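# Transfer four plates from gray tray to blue tray

## Task

Shift every one of the four plates off the gray tray and onto the blue tray so each rests flat there. Leave the gray tray in its original state. A plate only counts if it stays put without the robot holding it. At the end, release everything and pull the arms away.

## Robot and tools

Robot: two Kinova Gen3 seven-joint arms, left_arm and right_arm. Each ends in a vacuum suction tool instead of fingers. Base origins in the scene frame: left_arm at (+0.050, +0.371, 0) m, right_arm at (-0.051, -0.375, 0) m, each yawed a few degrees.

Scene frame: the origin sits on the tabletop midway between the bases. +z is up, +x points out across the table, and left_arm is on the +y side. The arm names are labels, not image sides.

Cup point: each arm's end_effector_position is the center of its suction cup rim when nothing touches it. The cup opens along the cup point's own +z axis. From about 7 cm back from the rim, the tool body and wrist camera stick out up to about 8 cm sideways, so leave room for that near trays and the other arm.

Row format, shared by execute_actions and move: one flat list of 14 numbers, each between -1 and 1, covering both arms even if one is idle. Order: left dx, dy, dz, rx, ry, rz, left suction, then right dx, dy, dz, rx, ry, rz, right suction. dx to rz are offsets, not poses. They are expressed in that cup point's own axes and measured from its pose at the start of the action; for a call's first action, that is the last pose a result reported. Every row is an offset from that same start pose, not from the previous row. Scale: 1.0 means 0.6 m of travel or 180 degrees of turn, so 0.1 is 6 cm or 18 degrees. rx, ry, rz form a single rotation vector. Suction is a level, not an offset: +1 is full vacuum (about 55 kPa), a fraction asks for that share, and 0.05 or less switches it off. It stays at whatever you last sent, so repeat the current value to keep it, since a 0 turns it off.

execute_actions(actions): a list of actions, run in order. Each action is a table of up to 15 rows, one per 1/30 s control step; a shorter table repeats its final row until 15 steps, 0.5 s, are filled. An empty list just returns the state and images.

move(target, speed, blocking): target is one 14-number row as above, offsets from the pose in the latest result that gave one. Each cup point follows a straight line toward its target; both arms finish together in 0.5 to 10 s, and anything longer is cut off at 10 s. speed is the path's top speed in m/s, 0.002 to 0.5, default 0.25; rotation is capped at twice that value in rad/s. Suction values are sent at the start. Paths ignore obstacles and the other arm, can lag, drift or overshoot speed, worst with a nearly straight arm. blocking=false returns after 0.5 s while motion goes on; then call wait or stop before any new action or move. The result adds a move: line giving the ending (done, off_target, moving, held, fault), any limits (paced means the sent pose was clipped; held means a check blocked steps, after which the arm may move much faster), and each cup point's remaining distance.

wait(seconds): 0 to 10; the arms keep their last command and a running move continues. stop(): brakes the running move; faster motion needs more braking room. zoom_image(camera, region): camera is cam_high, cam_left_wrist or cam_right_wrist; region is [x0, y0, x1, y1] in pixels of that 672x504 image, origin top-left, at most 504 by 504. read_manual(section): only "licences", legal text. finished_scene(scene): ends the current scene given its number; irreversible, so call it only once the plates rest on the blue tray and the tools are off and clear.

Control details: each step, the commanded pose is clipped to within 70 mm and 16 degrees of the measured pose, then solved by damped inverse kinematics that favors position over orientation. Large offsets may need several actions; after an action an arm goes at most to its last clipped pose. Hand target lines show where each cup point is being driven. While you think, the robot holds your last command. To keep an arm still, send the offset back to its desired pose first, then zeros.

Results: a state line per arm with cup point position in metres and orientation quaternion wxyz (less accurate at long reach), joint positions and torques, suction_measured and part_present, step readings where HELD marks steps an arm was held back, pose unreachable lines from the clearance check, MOTOR HOT warnings from 60 °C (at 75 °C the arm sinks and faults), and camera images from cam_high (overhead, near x 0.46, y 0.45, z 1.39 m) and both wrist cameras, with calibration given.

Gripping: turn suction on and press the 29 mm rim onto a smooth flat spot of a plate so it seals all round; avoid plate edges, holes and seams. suction_measured stays near 0 without a seal and settles up to 0.15 under the command when airtight; part_present turns 1 at 0.50 and back to 0 below 0.45. Under vacuum the cup shortens, so the plate sits up to 10 mm closer than the cup point suggests, and vacuum alone may lift a plate. To release, lower the plate onto the blue tray until it rests, switch suction off, then rise more than 15 mm. If the cup seals on the table, switch suction off to free it.

Avoid: dropping or knocking anything off the table, disturbing the gray tray, arms striking or pressing each other, and fast or deep contacts. A joint reaching its load limit (48 N m for the first four joints, 30.2 N m for the three wrist joints) freezes that arm for 10 s and skips the rest of the call. Joint ranges: shoulder ±2.250, elbow ±2.580, wrist pitch ±2.100 rad, others ±6.283. Loose objects may occasionally get a brief outside push.

Each tool is called after "Call:" by a JSON object that holds its "method" and its "body", one argument or row to a line.

## Session

Call:
{"method": "execute_actions", "body": {
  "actions": []
}}

Scene clock: 0.00 s.
left_arm: end_effector_position=(+0.4943, +0.4480, +0.2087) suction_measured=0.01 part_present=0 end_effector_quat_wxyz=(+0.003, -0.340, +0.940, -0.001) | right_arm: end_effector_position=(+0.3974, -0.4178, +0.2085) suction_measured=0.00 part_present=0 end_effector_quat_wxyz=(+0.002, +0.304, +0.953, +0.001)
Joint positions: left_arm=[-0.056  0.429 -0.003  1.656  0.002  1.05  -2.677] | right_arm=[-0.055  0.429 -0.003  1.657  0.     1.051  2.563]
Joint velocities: left_arm=[-0.    -0.001  0.     0.    -0.001 -0.     0.   ] | right_arm=[ 0.     0.001  0.001 -0.001  0.     0.    -0.001]
Joint torques (N m, as the joint torque sensors report them, + toward a larger angle): no reading
Hand target (left_arm): +0.494, +0.448, +0.209; +0.003, -0.340, +0.940, -0.001
Hand target (right_arm): +0.397, -0.418, +0.208; +0.002, +0.304, +0.953, +0.001

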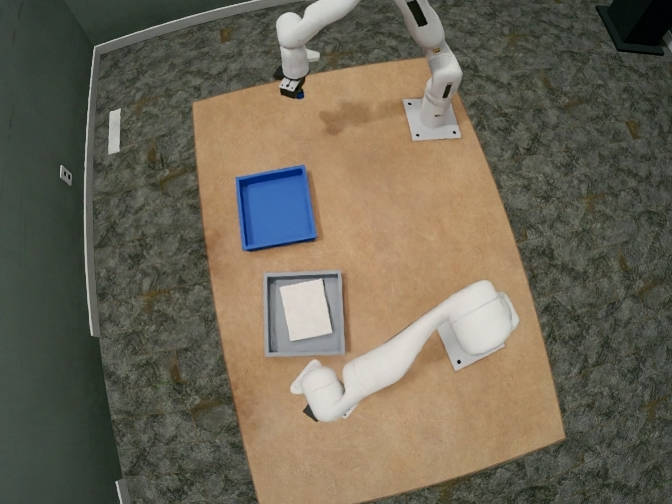

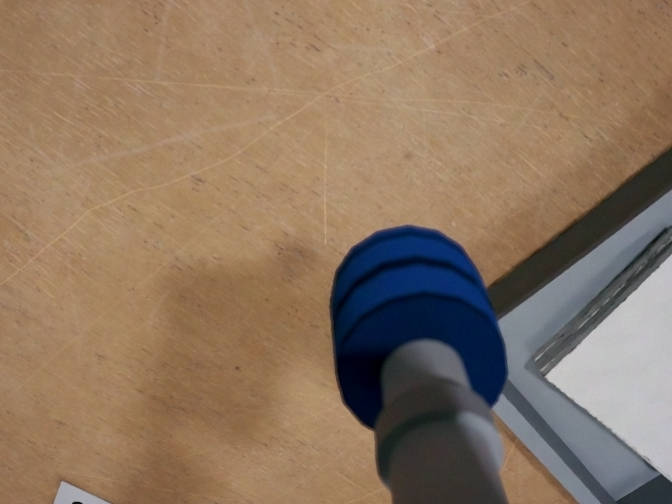

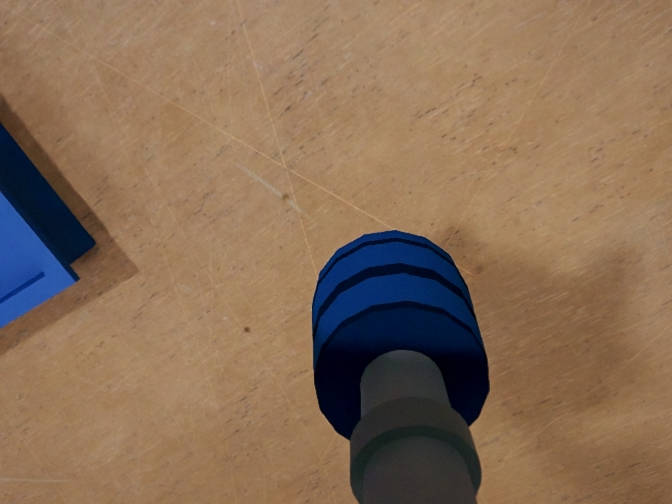

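Call:
{"method": "move", "body": {
  "target": [0.267,-0.343,0.05,0,0,0,0,0,0,0,0,0,0,0],
  "speed": 0.4
}}

Call:
{"method": "zoom_image", "body": {
  "camera": "cam_high",
  "region": [200,150,400,370]
}}

Scene clock: 1.73 s.
left_arm: end_effector_position=(+0.5032, +0.1869, +0.1789) suction_measured=0.01 part_present=0 end_effector_quat_wxyz=(+0.002, -0.340, +0.940, -0.002) | right_arm: end_effector_position=(+0.3974, -0.4178, +0.2085) suction_measured=0.00 part_present=0 end_effector_quat_wxyz=(+0.002, +0.304, +0.953, +0.001)
Joint positions: left_arm=[ 0.452  0.545  0.08   1.571 -0.048  1.022 -2.071] | right_arm=[-0.055  0.429 -0.003  1.657  0.     1.051  2.563]
Joint velocities: left_arm=[ 0.002  0.002  0.002 -0.001 -0.002  0.     0.003] | right_arm=[-0.001 -0.001 -0.     0.    -0.001  0.001 -0.   ]
Joint torques (N m, as the joint torque sensors report them, + toward a larger angle): left_arm=[ -0.14 -16.44   1.16  -5.61  -0.08   0.04  -0.13] | right_arm=[ -0.37 -13.59   0.08  -7.29   0.14  -0.01   0.1 ]
Hand target (left_arm): +0.503, +0.187, +0.179; +0.002, -0.340, +0.940, -0.002
Hand target (right_arm): +0.397, -0.418, +0.208; +0.002, +0.304, +0.953, +0.001
Off the commanded pose (left_arm): 0.001 m, 0 deg.
Off the commanded pose (right_arm): 0.000 m, 0 deg.
move: done
camera_calibration (this result's frames):
cam_left_wrist: T_world_to_cam=[[0.610212, -0.791714, -0.02883, -0.137658], [-0.737387, -0.580892, 0.344711, 0.42713], [-0.289659, -0.189088, -0.938266, 0.447074], [0, 0, 0, 1]] pos_world=[0.528459, 0.223667, 0.268269]
cam_right_wrist: T_world_to_cam=[[-0.536657, -0.842859, -0.039862, -0.117812], [-0.796524, 0.490433, 0.353589, 0.457001], [-0.278476, 0.221507, -0.934551, 0.501182], [0, 0, 0, 1]] pos_world=[0.440355, -0.434442, 0.302094]

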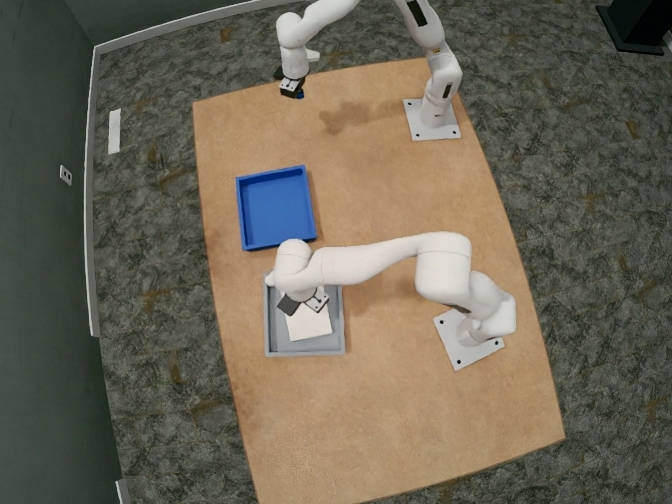

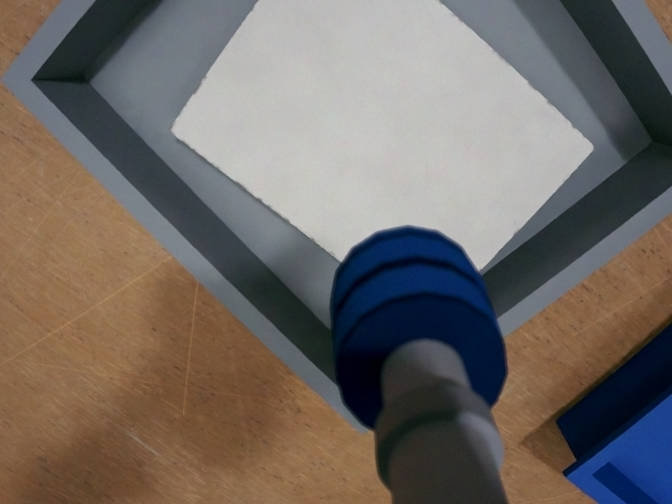

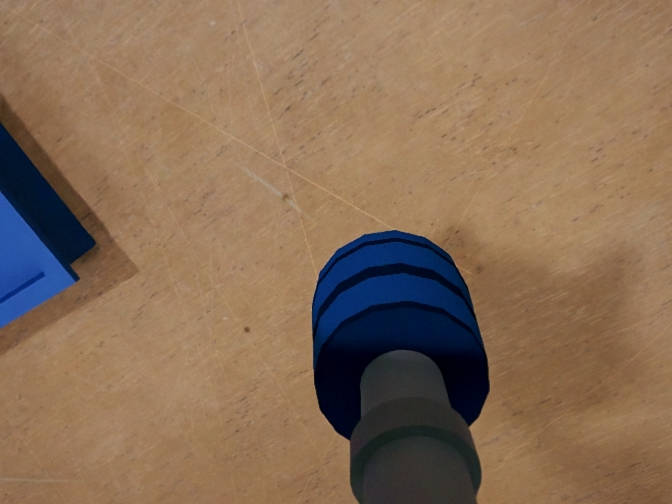

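Region (200, 150, 400, 370) of cam_high's 672x504 image, scaled by 2.291, with more detail than that image has; it fills the left 458 columns of this view, and the rest is white.

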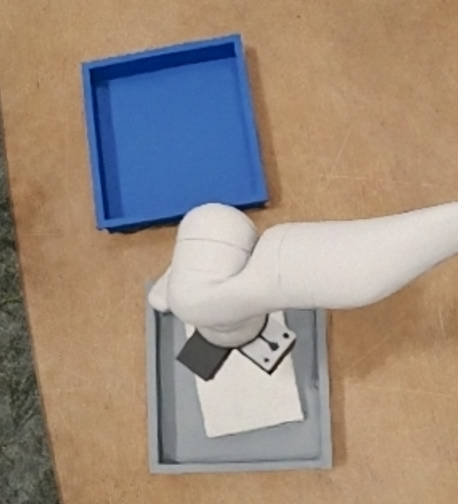

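Call:
{"method": "move", "body": {
  "target": [-0.016,-0.007,0.225,0,0,0,0,0,0,0,0,0,0,0],
  "speed": 0.3
}}

Call:
{"method": "move", "body": {
  "target": [0,0,0.037,0,0,0,1,0,0,0,0,0,0,0],
  "speed": 0.04
}}

Scene clock: 2.93 s.
left_arm: end_effector_position=(+0.5138, +0.1899, +0.0441) suction_measured=0.01 part_present=0 end_effector_quat_wxyz=(+0.003, -0.340, +0.940, -0.002) | right_arm: end_effector_position=(+0.3974, -0.4178, +0.2085) suction_measured=0.00 part_present=0 end_effector_quat_wxyz=(+0.002, +0.304, +0.953, +0.001)
Joint positions: left_arm=[ 0.455  0.769  0.059  1.672 -0.065  0.697 -2.07 ] | right_arm=[-0.055  0.429 -0.003  1.657  0.     1.051  2.563]
Joint velocities: left_arm=[ 0.     0.005  0.    -0.001  0.     0.    -0.001] | right_arm=[ 0.001 -0.001 -0.    -0.001  0.001 -0.     0.001]
Joint torques (N m, as the joint torque sensors report them, + toward a larger angle): left_arm=[ -0.39 -18.51   0.89  -4.3   -0.09   0.08  -0.02] | right_arm=[ -0.3  -13.45   0.05  -7.38   0.17  -0.01   0.08]
Hand target (left_arm): +0.514, +0.190, +0.044; +0.002, -0.340, +0.940, -0.001
Hand target (right_arm): +0.397, -0.418, +0.208; +0.002, +0.304, +0.953, +0.001
Off the commanded pose (left_arm): 0.000 m, 0 deg.
Off the commanded pose (right_arm): 0.000 m, 0 deg.
move: done
camera_calibration (this result's frames):
cam_left_wrist: T_world_to_cam=[[0.610333, -0.791614, -0.0289905, -0.145703], [-0.737578, -0.581258, 0.343683, 0.483428], [-0.288915, -0.188379, -0.938638, 0.323797], [0, 0, 0, 1]] pos_world=[0.539043, 0.226652, 0.133558]
cam_right_wrist: T_world_to_cam=[[-0.536657, -0.842859, -0.0398622, -0.117811], [-0.796524, 0.490433, 0.353588, 0.457002], [-0.278475, 0.221507, -0.934551, 0.501182], [0, 0, 0, 1]] pos_world=[0.440356, -0.434442, 0.302094]

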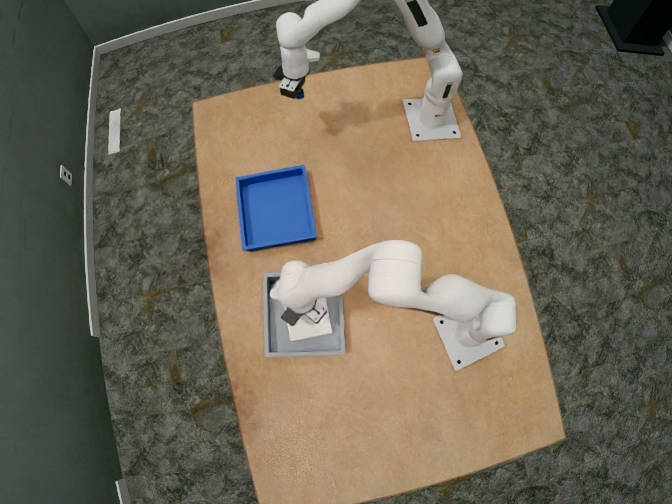

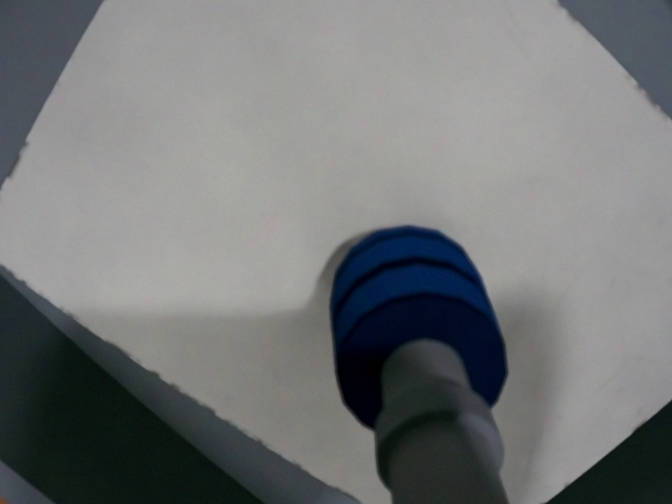

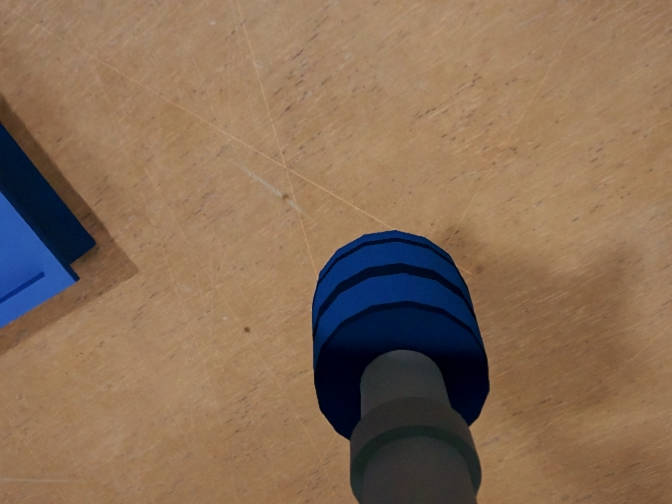

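Scene clock: 3.73 s.
left_arm: end_effector_position=(+0.5139, +0.1900, +0.0219) suction_measured=0.60 part_present=1 end_effector_quat_wxyz=(+0.003, -0.340, +0.940, -0.002) | right_arm: end_effector_position=(+0.3974, -0.4178, +0.2085) suction_measured=0.00 part_present=0 end_effector_quat_wxyz=(+0.002, +0.304, +0.953, +0.001)
Joint positions: left_arm=[ 0.457  0.81   0.055  1.68  -0.067  0.647 -2.068] | right_arm=[-0.055  0.429 -0.003  1.657  0.     1.051  2.563]
Joint velocities: left_arm=[ 0.     0.001  0.    -0.001  0.001 -0.     0.   ] | right_arm=[ 0.001  0.    -0.001  0.    -0.    -0.    -0.001]
Joint torques (N m, as the joint torque sensors report them, + toward a larger angle): left_arm=[ -0.47 -18.73   0.74  -3.81  -0.04  -0.02   0.01] | right_arm=[ -0.27 -13.74   0.1   -7.36   0.02   0.1    0.19]
Hand target (left_arm): +0.514, +0.190, +0.022; +0.003, -0.340, +0.940, -0.002
Hand target (right_arm): +0.397, -0.418, +0.208; +0.002, +0.304, +0.953, +0.001
Off the commanded pose (left_arm): 0.000 m, 0 deg.
Off the commanded pose (right_arm): 0.000 m, 0 deg.
move: done
camera_calibration (this result's frames):
cam_left_wrist: T_world_to_cam=[[0.610342, -0.791602, -0.0291282, -0.14633], [-0.737573, -0.581326, 0.343579, 0.491131], [-0.288911, -0.188217, -0.938672, 0.302967], [0, 0, 0, 1]] pos_world=[0.539087, 0.226696, 0.111381]
cam_right_wrist: T_world_to_cam=[[-0.536657, -0.842859, -0.0398625, -0.117811], [-0.796525, 0.490433, 0.353587, 0.457003], [-0.278474, 0.221507, -0.934552, 0.501182], [0, 0, 0, 1]] pos_world=[0.440357, -0.434442, 0.302094]

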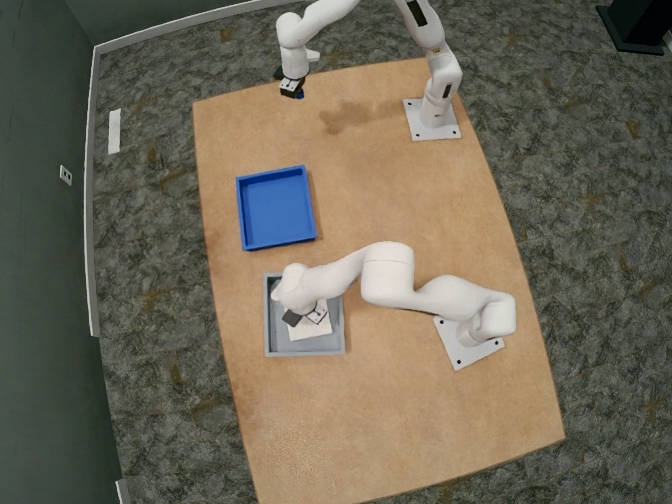

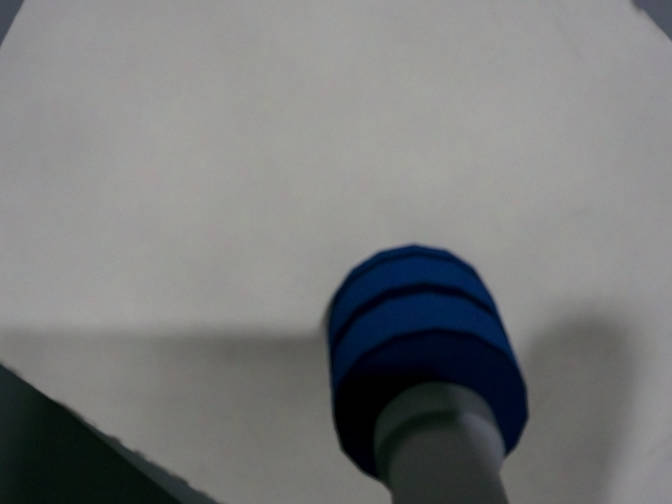

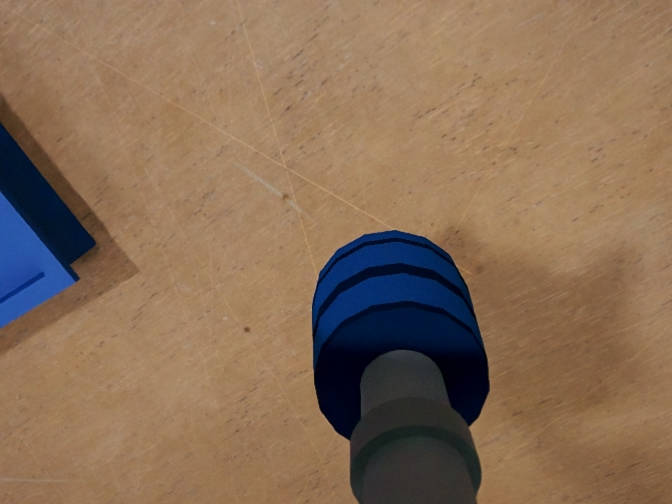

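Call:
{"method": "move", "body": {
  "target": [0,0,-0.095,0,0,0,1,0,0,0,0,0,0,0],
  "speed": 0.1
}}

Call:
{"method": "zoom_image", "body": {
  "camera": "cam_high",
  "region": [250,260,360,370]
}}

Scene clock: 4.80 s.
left_arm: end_effector_position=(+0.5135, +0.1899, +0.0787) suction_measured=1.00 part_present=1 end_effector_quat_wxyz=(+0.002, -0.340, +0.940, -0.002) | right_arm: end_effector_position=(+0.3974, -0.4178, +0.2085) suction_measured=0.00 part_present=0 end_effector_quat_wxyz=(+0.002, +0.304, +0.953, +0.001)
Joint positions: left_arm=[ 0.451  0.708  0.065  1.651 -0.061  0.779 -2.074] | right_arm=[-0.055  0.429 -0.003  1.657  0.     1.051  2.563]
Joint velocities: left_arm=[-0.001 -0.005 -0.     0.001 -0.    -0.     0.   ] | right_arm=[-0.     0.001  0.     0.     0.001  0.    -0.001]
Joint torques (N m, as the joint torque sensors report them, + toward a larger angle): left_arm=[ -0.51 -18.16   0.92  -4.95  -0.08  -0.04  -0.04] | right_arm=[ -0.22 -13.45  -0.01  -7.52   0.03   0.12   0.1 ]
Hand target (left_arm): +0.514, +0.190, +0.079; +0.003, -0.340, +0.940, -0.002
Hand target (right_arm): +0.397, -0.418, +0.208; +0.002, +0.304, +0.953, +0.001
Off the commanded pose (left_arm): 0.000 m, 0 deg.
Off the commanded pose (right_arm): 0.000 m, 0 deg.
move: done
camera_calibration (this result's frames):
cam_left_wrist: T_world_to_cam=[[0.610305, -0.791624, -0.0293166, -0.14448], [-0.737373, -0.581226, 0.344176, 0.471182], [-0.289498, -0.188435, -0.938447, 0.356458], [0, 0, 0, 1]] pos_world=[0.538807, 0.226659, 0.168111]
cam_right_wrist: T_world_to_cam=[[-0.536657, -0.842858, -0.0398626, -0.11781], [-0.796525, 0.490433, 0.353587, 0.457004], [-0.278474, 0.221507, -0.934552, 0.501182], [0, 0, 0, 1]] pos_world=[0.440357, -0.434442, 0.302093]

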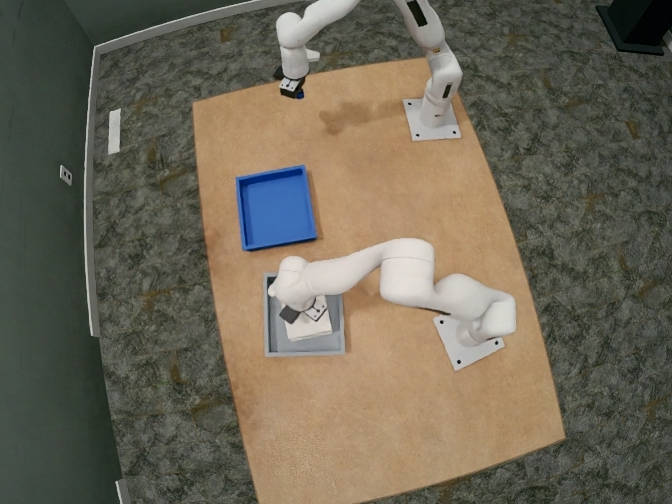

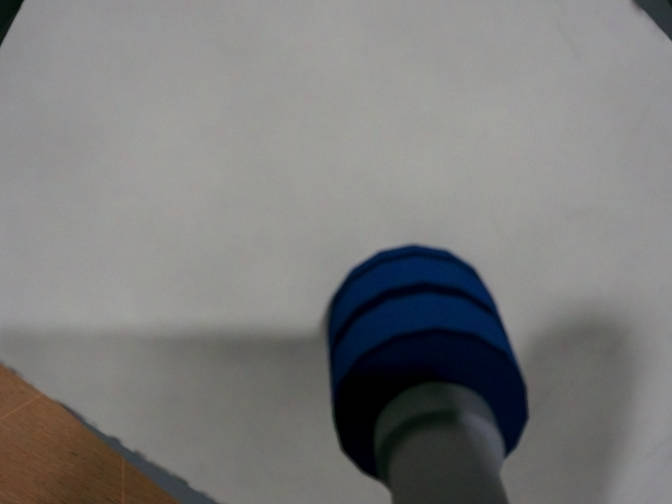

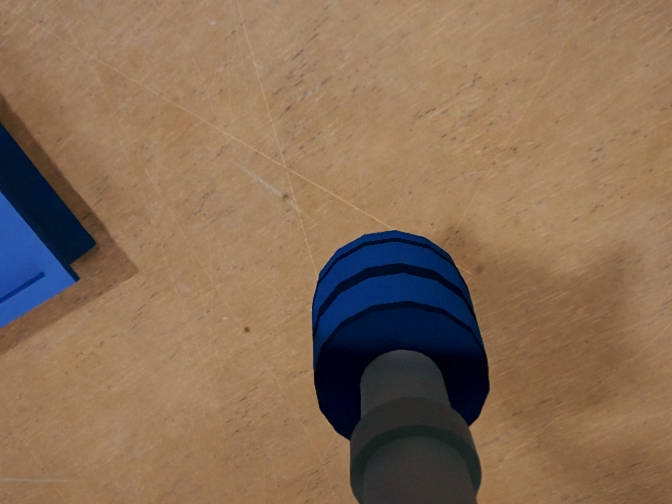

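Region (250, 260, 360, 370) of cam_high's 672x504 image, scaled by 4.582, with more detail than that image has.

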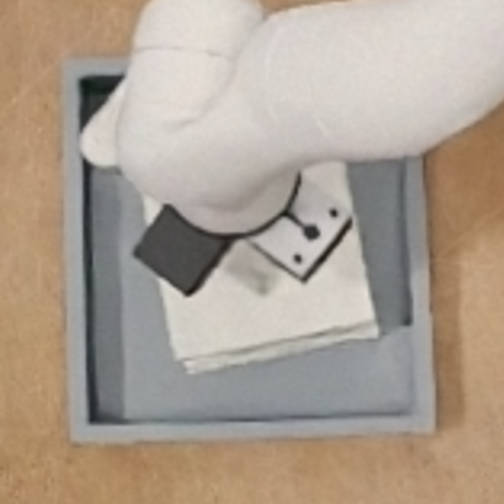

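Call:
{"method": "move", "body": {
  "target": [0.313,-0.433,0,0,0,0,1,0,0,0,0,0,0,0],
  "speed": 0.35
}}

Call:
{"method": "zoom_image", "body": {
  "camera": "cam_high",
  "region": [200,150,400,370]
}}

Scene clock: 6.57 s.
left_arm: end_effector_position=(+0.5354, -0.1309, +0.0807) suction_measured=0.98 part_present=1 end_effector_quat_wxyz=(+0.002, -0.339, +0.941, -0.003) | right_arm: end_effector_position=(+0.3974, -0.4178, +0.2085) suction_measured=0.00 part_present=0 end_effector_quat_wxyz=(+0.002, +0.304, +0.953, +0.001)
Joint positions: left_arm=[ 0.915  1.173  0.083  0.604 -0.08   1.358 -1.656] | right_arm=[-0.055  0.429 -0.003  1.657  0.     1.051  2.563]
Joint velocities: left_arm=[ 0.003  0.02   0.001 -0.015 -0.001  0.006  0.   ] | right_arm=[ 0.002 -0.001  0.001 -0.001 -0.002 -0.    -0.001]
Joint torques (N m, as the joint torque sensors report them, + toward a larger angle): left_arm=[ -0.63 -25.29   0.79  -6.78  -0.04   0.08   0.07] | right_arm=[ -0.35 -13.58   0.03  -7.17   0.12   0.06   0.08]
Hand target (left_arm): +0.535, -0.131, +0.079; +0.002, -0.339, +0.941, -0.002
Hand target (right_arm): +0.397, -0.418, +0.208; +0.002, +0.304, +0.953, +0.001
Off the commanded pose (left_arm): 0.002 m, 0 deg.
Off the commanded pose (right_arm): 0.000 m, 0 deg.
move: done
camera_calibration (this result's frames):
cam_left_wrist: T_world_to_cam=[[0.608804, -0.792877, -0.0265115, -0.411323], [-0.738631, -0.578711, 0.345713, 0.300993], [-0.28945, -0.190889, -0.937966, 0.303802], [0, 0, 0, 1]] pos_world=[0.560674, -0.0939485, 0.169994]
cam_right_wrist: T_world_to_cam=[[-0.536657, -0.842858, -0.0398629, -0.11781], [-0.796525, 0.490433, 0.353586, 0.457005], [-0.278473, 0.221506, -0.934552, 0.501181], [0, 0, 0, 1]] pos_world=[0.440358, -0.434442, 0.302093]

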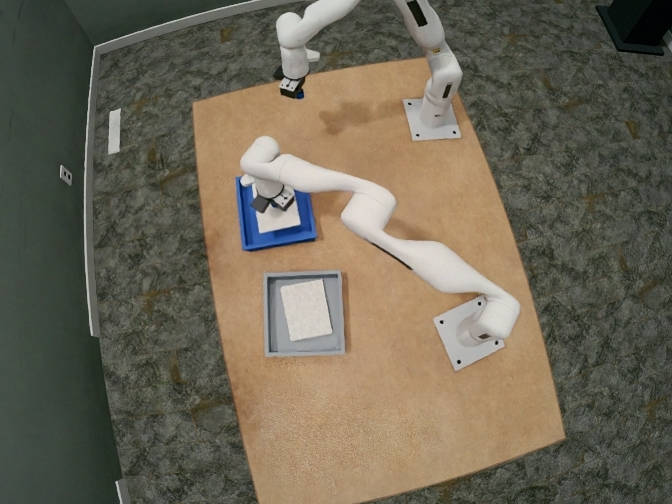

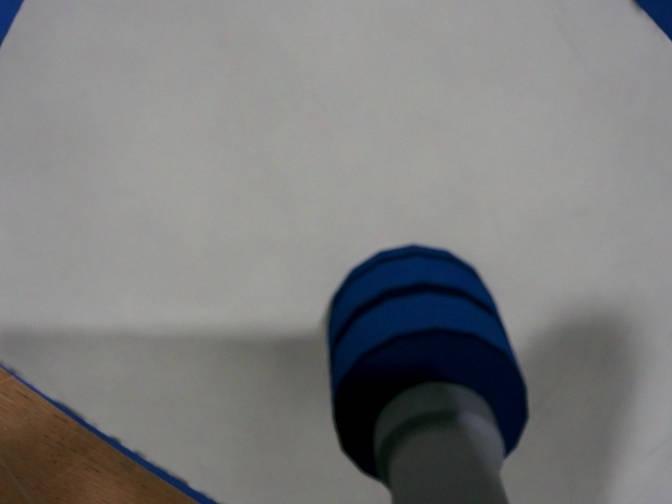

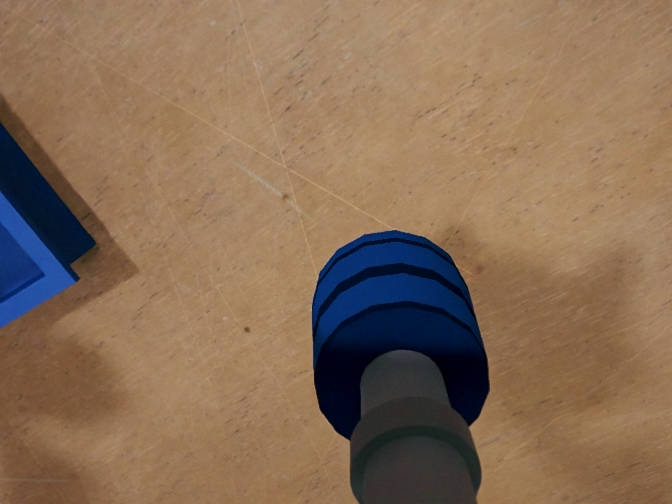

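Region (200, 150, 400, 370) of cam_high's 672x504 image, scaled by 2.291, with more detail than that image has; it fills the left 458 columns of this view, and the rest is white.

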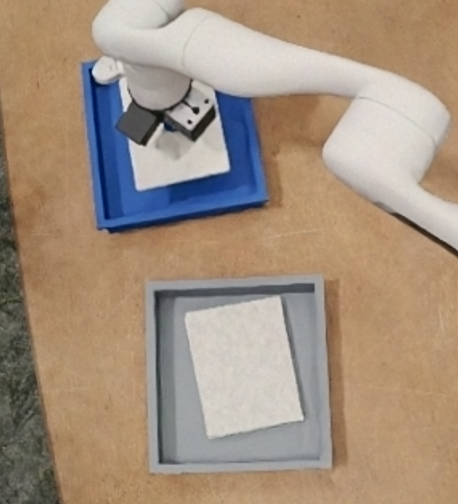

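Alignment is good; lowering and checking for contact.

Call:
{"method": "move", "body": {
  "target": [0,0,0.113,0,0,0,1,0,0,0,0,0,0,0],
  "speed": 0.1
}}

Call:
{"method": "execute_actions", "body": {
  "actions": [
    [[0,0,0.002,0,0,0,1,0,0,0,0,0,0,0],[0,0,0.004,0,0,0,1,0,0,0,0,0,0,0],[0,0,0.007,0,0,0,1,0,0,0,0,0,0,0]]
  ]
}}

Scene clock: 7.87 s.
left_arm: end_effector_position=(+0.5357, -0.1311, +0.0130) suction_measured=1.00 part_present=1 end_effector_quat_wxyz=(+0.002, -0.339, +0.941, -0.003) | right_arm: end_effector_position=(+0.3974, -0.4178, +0.2085) suction_measured=0.00 part_present=0 end_effector_quat_wxyz=(+0.002, +0.304, +0.953, +0.001)
Joint positions: left_arm=[ 0.914  1.247  0.078  0.659 -0.08   1.23  -1.653] | right_arm=[-0.055  0.429 -0.003  1.657  0.     1.051  2.563]
Joint velocities: left_arm=[ 0.     0.002 -0.    -0.     0.001  0.     0.   ] | right_arm=[-0.     0.    -0.002  0.    -0.001  0.     0.   ]
Joint torques (N m, as the joint torque sensors report them, + toward a larger angle): left_arm=[ -0.5  -25.83   1.08  -6.78  -0.05   0.05  -0.04] | right_arm=[ -0.39 -13.61   0.07  -7.47   0.06   0.04   0.09]
Hand target (left_arm): +0.536, -0.131, +0.013; +0.002, -0.339, +0.941, -0.003
Hand target (right_arm): +0.397, -0.418, +0.208; +0.002, +0.304, +0.953, +0.001
Off the commanded pose (left_arm): 0.000 m, 0 deg.
Off the commanded pose (right_arm): 0.000 m, 0 deg.
move: done
camera_calibration (this result's frames):
cam_left_wrist: T_world_to_cam=[[0.608849, -0.792848, -0.0263603, -0.413487], [-0.738683, -0.578743, 0.345549, 0.324553], [-0.289223, -0.190915, -0.938031, 0.240269], [0, 0, 0, 1]] pos_world=[0.560984, -0.094129, 0.102331]
cam_right_wrist: T_world_to_cam=[[-0.536657, -0.842858, -0.0398632, -0.117809], [-0.796525, 0.490433, 0.353586, 0.457006], [-0.278473, 0.221506, -0.934552, 0.501181], [0, 0, 0, 1]] pos_world=[0.440359, -0.434442, 0.302093]

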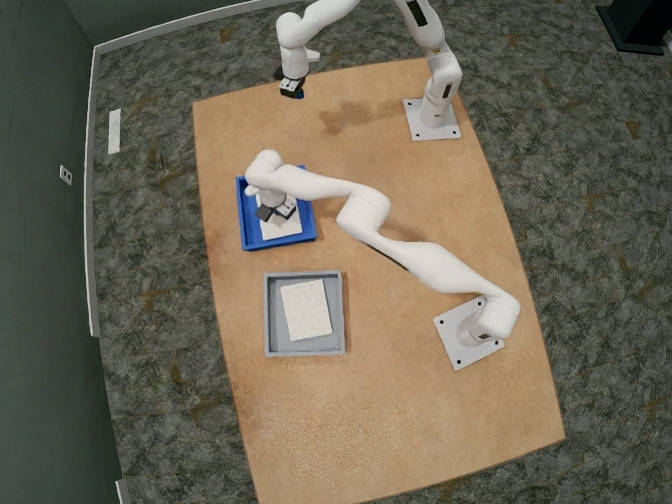

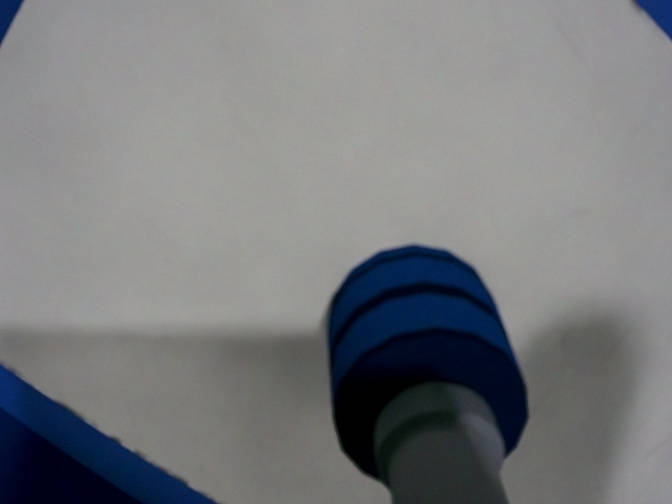

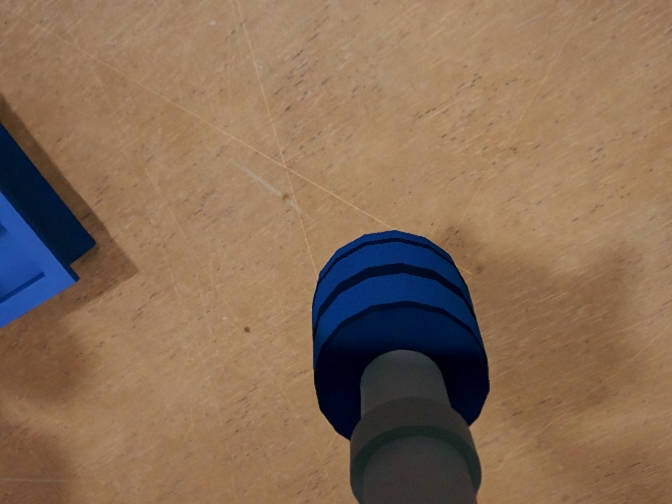

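Scene clock: 8.37 s.
left_arm: end_effector_position=(+0.5357, -0.1311, +0.0088) suction_measured=0.99 part_present=1 end_effector_quat_wxyz=(+0.002, -0.339, +0.941, -0.003) | right_arm: end_effector_position=(+0.3974, -0.4178, +0.2085) suction_measured=0.00 part_present=0 end_effector_quat_wxyz=(+0.002, +0.304, +0.953, +0.001)
Joint positions: left_arm=[ 0.914  1.252  0.078  0.66  -0.08   1.223 -1.653] | right_arm=[-0.055  0.429 -0.003  1.657  0.     1.051  2.563]
Joint velocities: left_arm=[-0.     0.     0.     0.001  0.     0.     0.001] | right_arm=[ 0.002 -0.    -0.001 -0.     0.001  0.    -0.002]
Joint torques (N m, as the joint torque sensors report them, + toward a larger angle): left_arm=[ -0.27 -25.96   1.15  -6.7   -0.06   0.01   0.01] | right_arm=[ -0.24 -13.49   0.03  -7.57   0.12   0.13   0.1 ]
Hand target (left_arm): +0.536, -0.131, +0.009; +0.002, -0.339, +0.941, -0.003
Hand target (right_arm): +0.397, -0.418, +0.208; +0.002, +0.304, +0.953, +0.001
Off the commanded pose (left_arm): 0.000 m, 0 deg.
Off the commanded pose (right_arm): 0.000 m, 0 deg.
Step readings (end_effector_position):
0: left_arm (+0.5357, -0.1311, +0.0130) | right_arm (+0.3974, -0.4178, +0.2085)
1: left_arm (+0.5357, -0.1311, +0.0126) | right_arm (+0.3974, -0.4178, +0.2085)
2: left_arm (+0.5358, -0.1312, +0.0117) | right_arm (+0.3974, -0.4178, +0.2085)
4: left_arm (+0.5358, -0.1312, +0.0093) | right_arm (+0.3974, -0.4178, +0.2085)
8: left_arm (+0.5357, -0.1311, +0.0089) | right_arm (+0.3974, -0.4178, +0.2085)
15: end_effector_position above
camera_calibration (this result's frames):
cam_left_wrist: T_world_to_cam=[[0.608848, -0.792849, -0.0263454, -0.413622], [-0.73869, -0.57874, 0.345538, 0.326012], [-0.289206, -0.190919, -0.938035, 0.236333], [0, 0, 0, 1]] pos_world=[0.561004, -0.0941426, 0.0981419]
cam_right_wrist: T_world_to_cam=[[-0.536657, -0.842858, -0.0398634, -0.117809], [-0.796525, 0.490433, 0.353586, 0.457007], [-0.278472, 0.221506, -0.934552, 0.501181], [0, 0, 0, 1]] pos_world=[0.440359, -0.434443, 0.302092]

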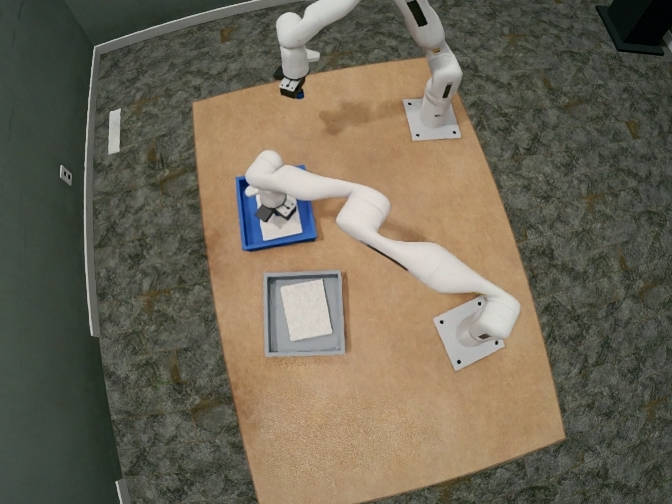

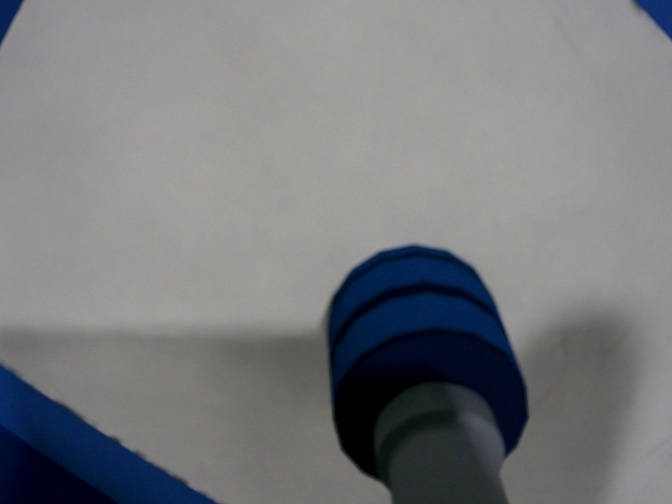

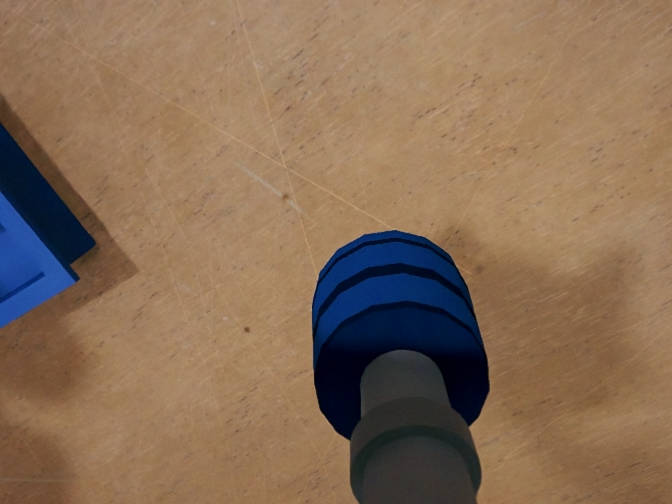

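Call:
{"method": "move", "body": {
  "target": [0,0,0.007,0,0,0,1,0,0,0,0,0,0,0]
}}

Scene clock: 9.17 s.
left_arm: end_effector_position=(+0.5358, -0.1311, +0.0046) suction_measured=0.99 part_present=1 end_effector_quat_wxyz=(+0.002, -0.339, +0.941, -0.003) | right_arm: end_effector_position=(+0.3974, -0.4178, +0.2085) suction_measured=0.00 part_present=0 end_effector_quat_wxyz=(+0.002, +0.304, +0.953, +0.001)
Joint positions: left_arm=[ 0.914  1.258  0.078  0.661 -0.08   1.217 -1.653] | right_arm=[-0.055  0.429 -0.003  1.657  0.     1.051  2.563]
Joint velocities: left_arm=[ 0.    -0.     0.    -0.    -0.001  0.     0.   ] | right_arm=[ 0.002 -0.     0.001 -0.     0.001 -0.001  0.001]
Joint torques (N m, as the joint torque sensors report them, + toward a larger angle): left_arm=[ -0.46 -26.09   0.94  -6.83  -0.09  -0.03   0.08] | right_arm=[ -0.26 -13.61  -0.03  -7.36   0.06   0.04   0.07]
Hand target (left_arm): +0.536, -0.131, +0.005; +0.002, -0.339, +0.941, -0.003
Hand target (right_arm): +0.397, -0.418, +0.208; +0.002, +0.304, +0.953, +0.001
Off the commanded pose (left_arm): 0.000 m, 0 deg.
Off the commanded pose (right_arm): 0.000 m, 0 deg.
move: done
camera_calibration (this result's frames):
cam_left_wrist: T_world_to_cam=[[0.608847, -0.792851, -0.0263246, -0.413757], [-0.7387, -0.578735, 0.345526, 0.327472], [-0.289185, -0.190926, -0.93804, 0.232399], [0, 0, 0, 1]] pos_world=[0.561025, -0.094157, 0.0939574]
cam_right_wrist: T_world_to_cam=[[-0.536657, -0.842858, -0.0398637, -0.117809], [-0.796526, 0.490433, 0.353585, 0.457008], [-0.278472, 0.221506, -0.934553, 0.501181], [0, 0, 0, 1]] pos_world=[0.44036, -0.434443, 0.302092]

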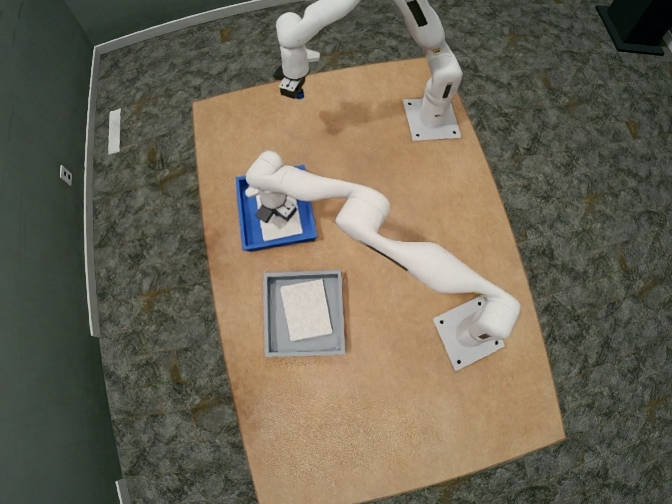

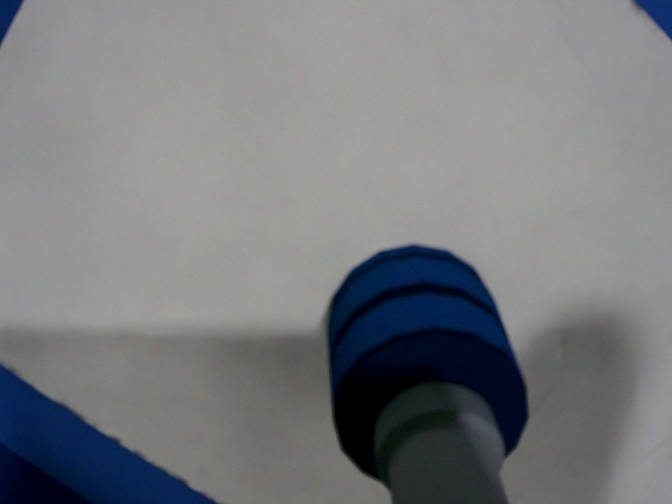

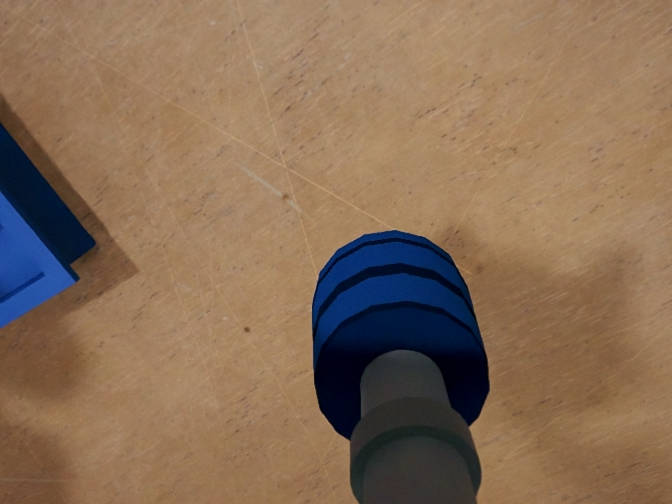

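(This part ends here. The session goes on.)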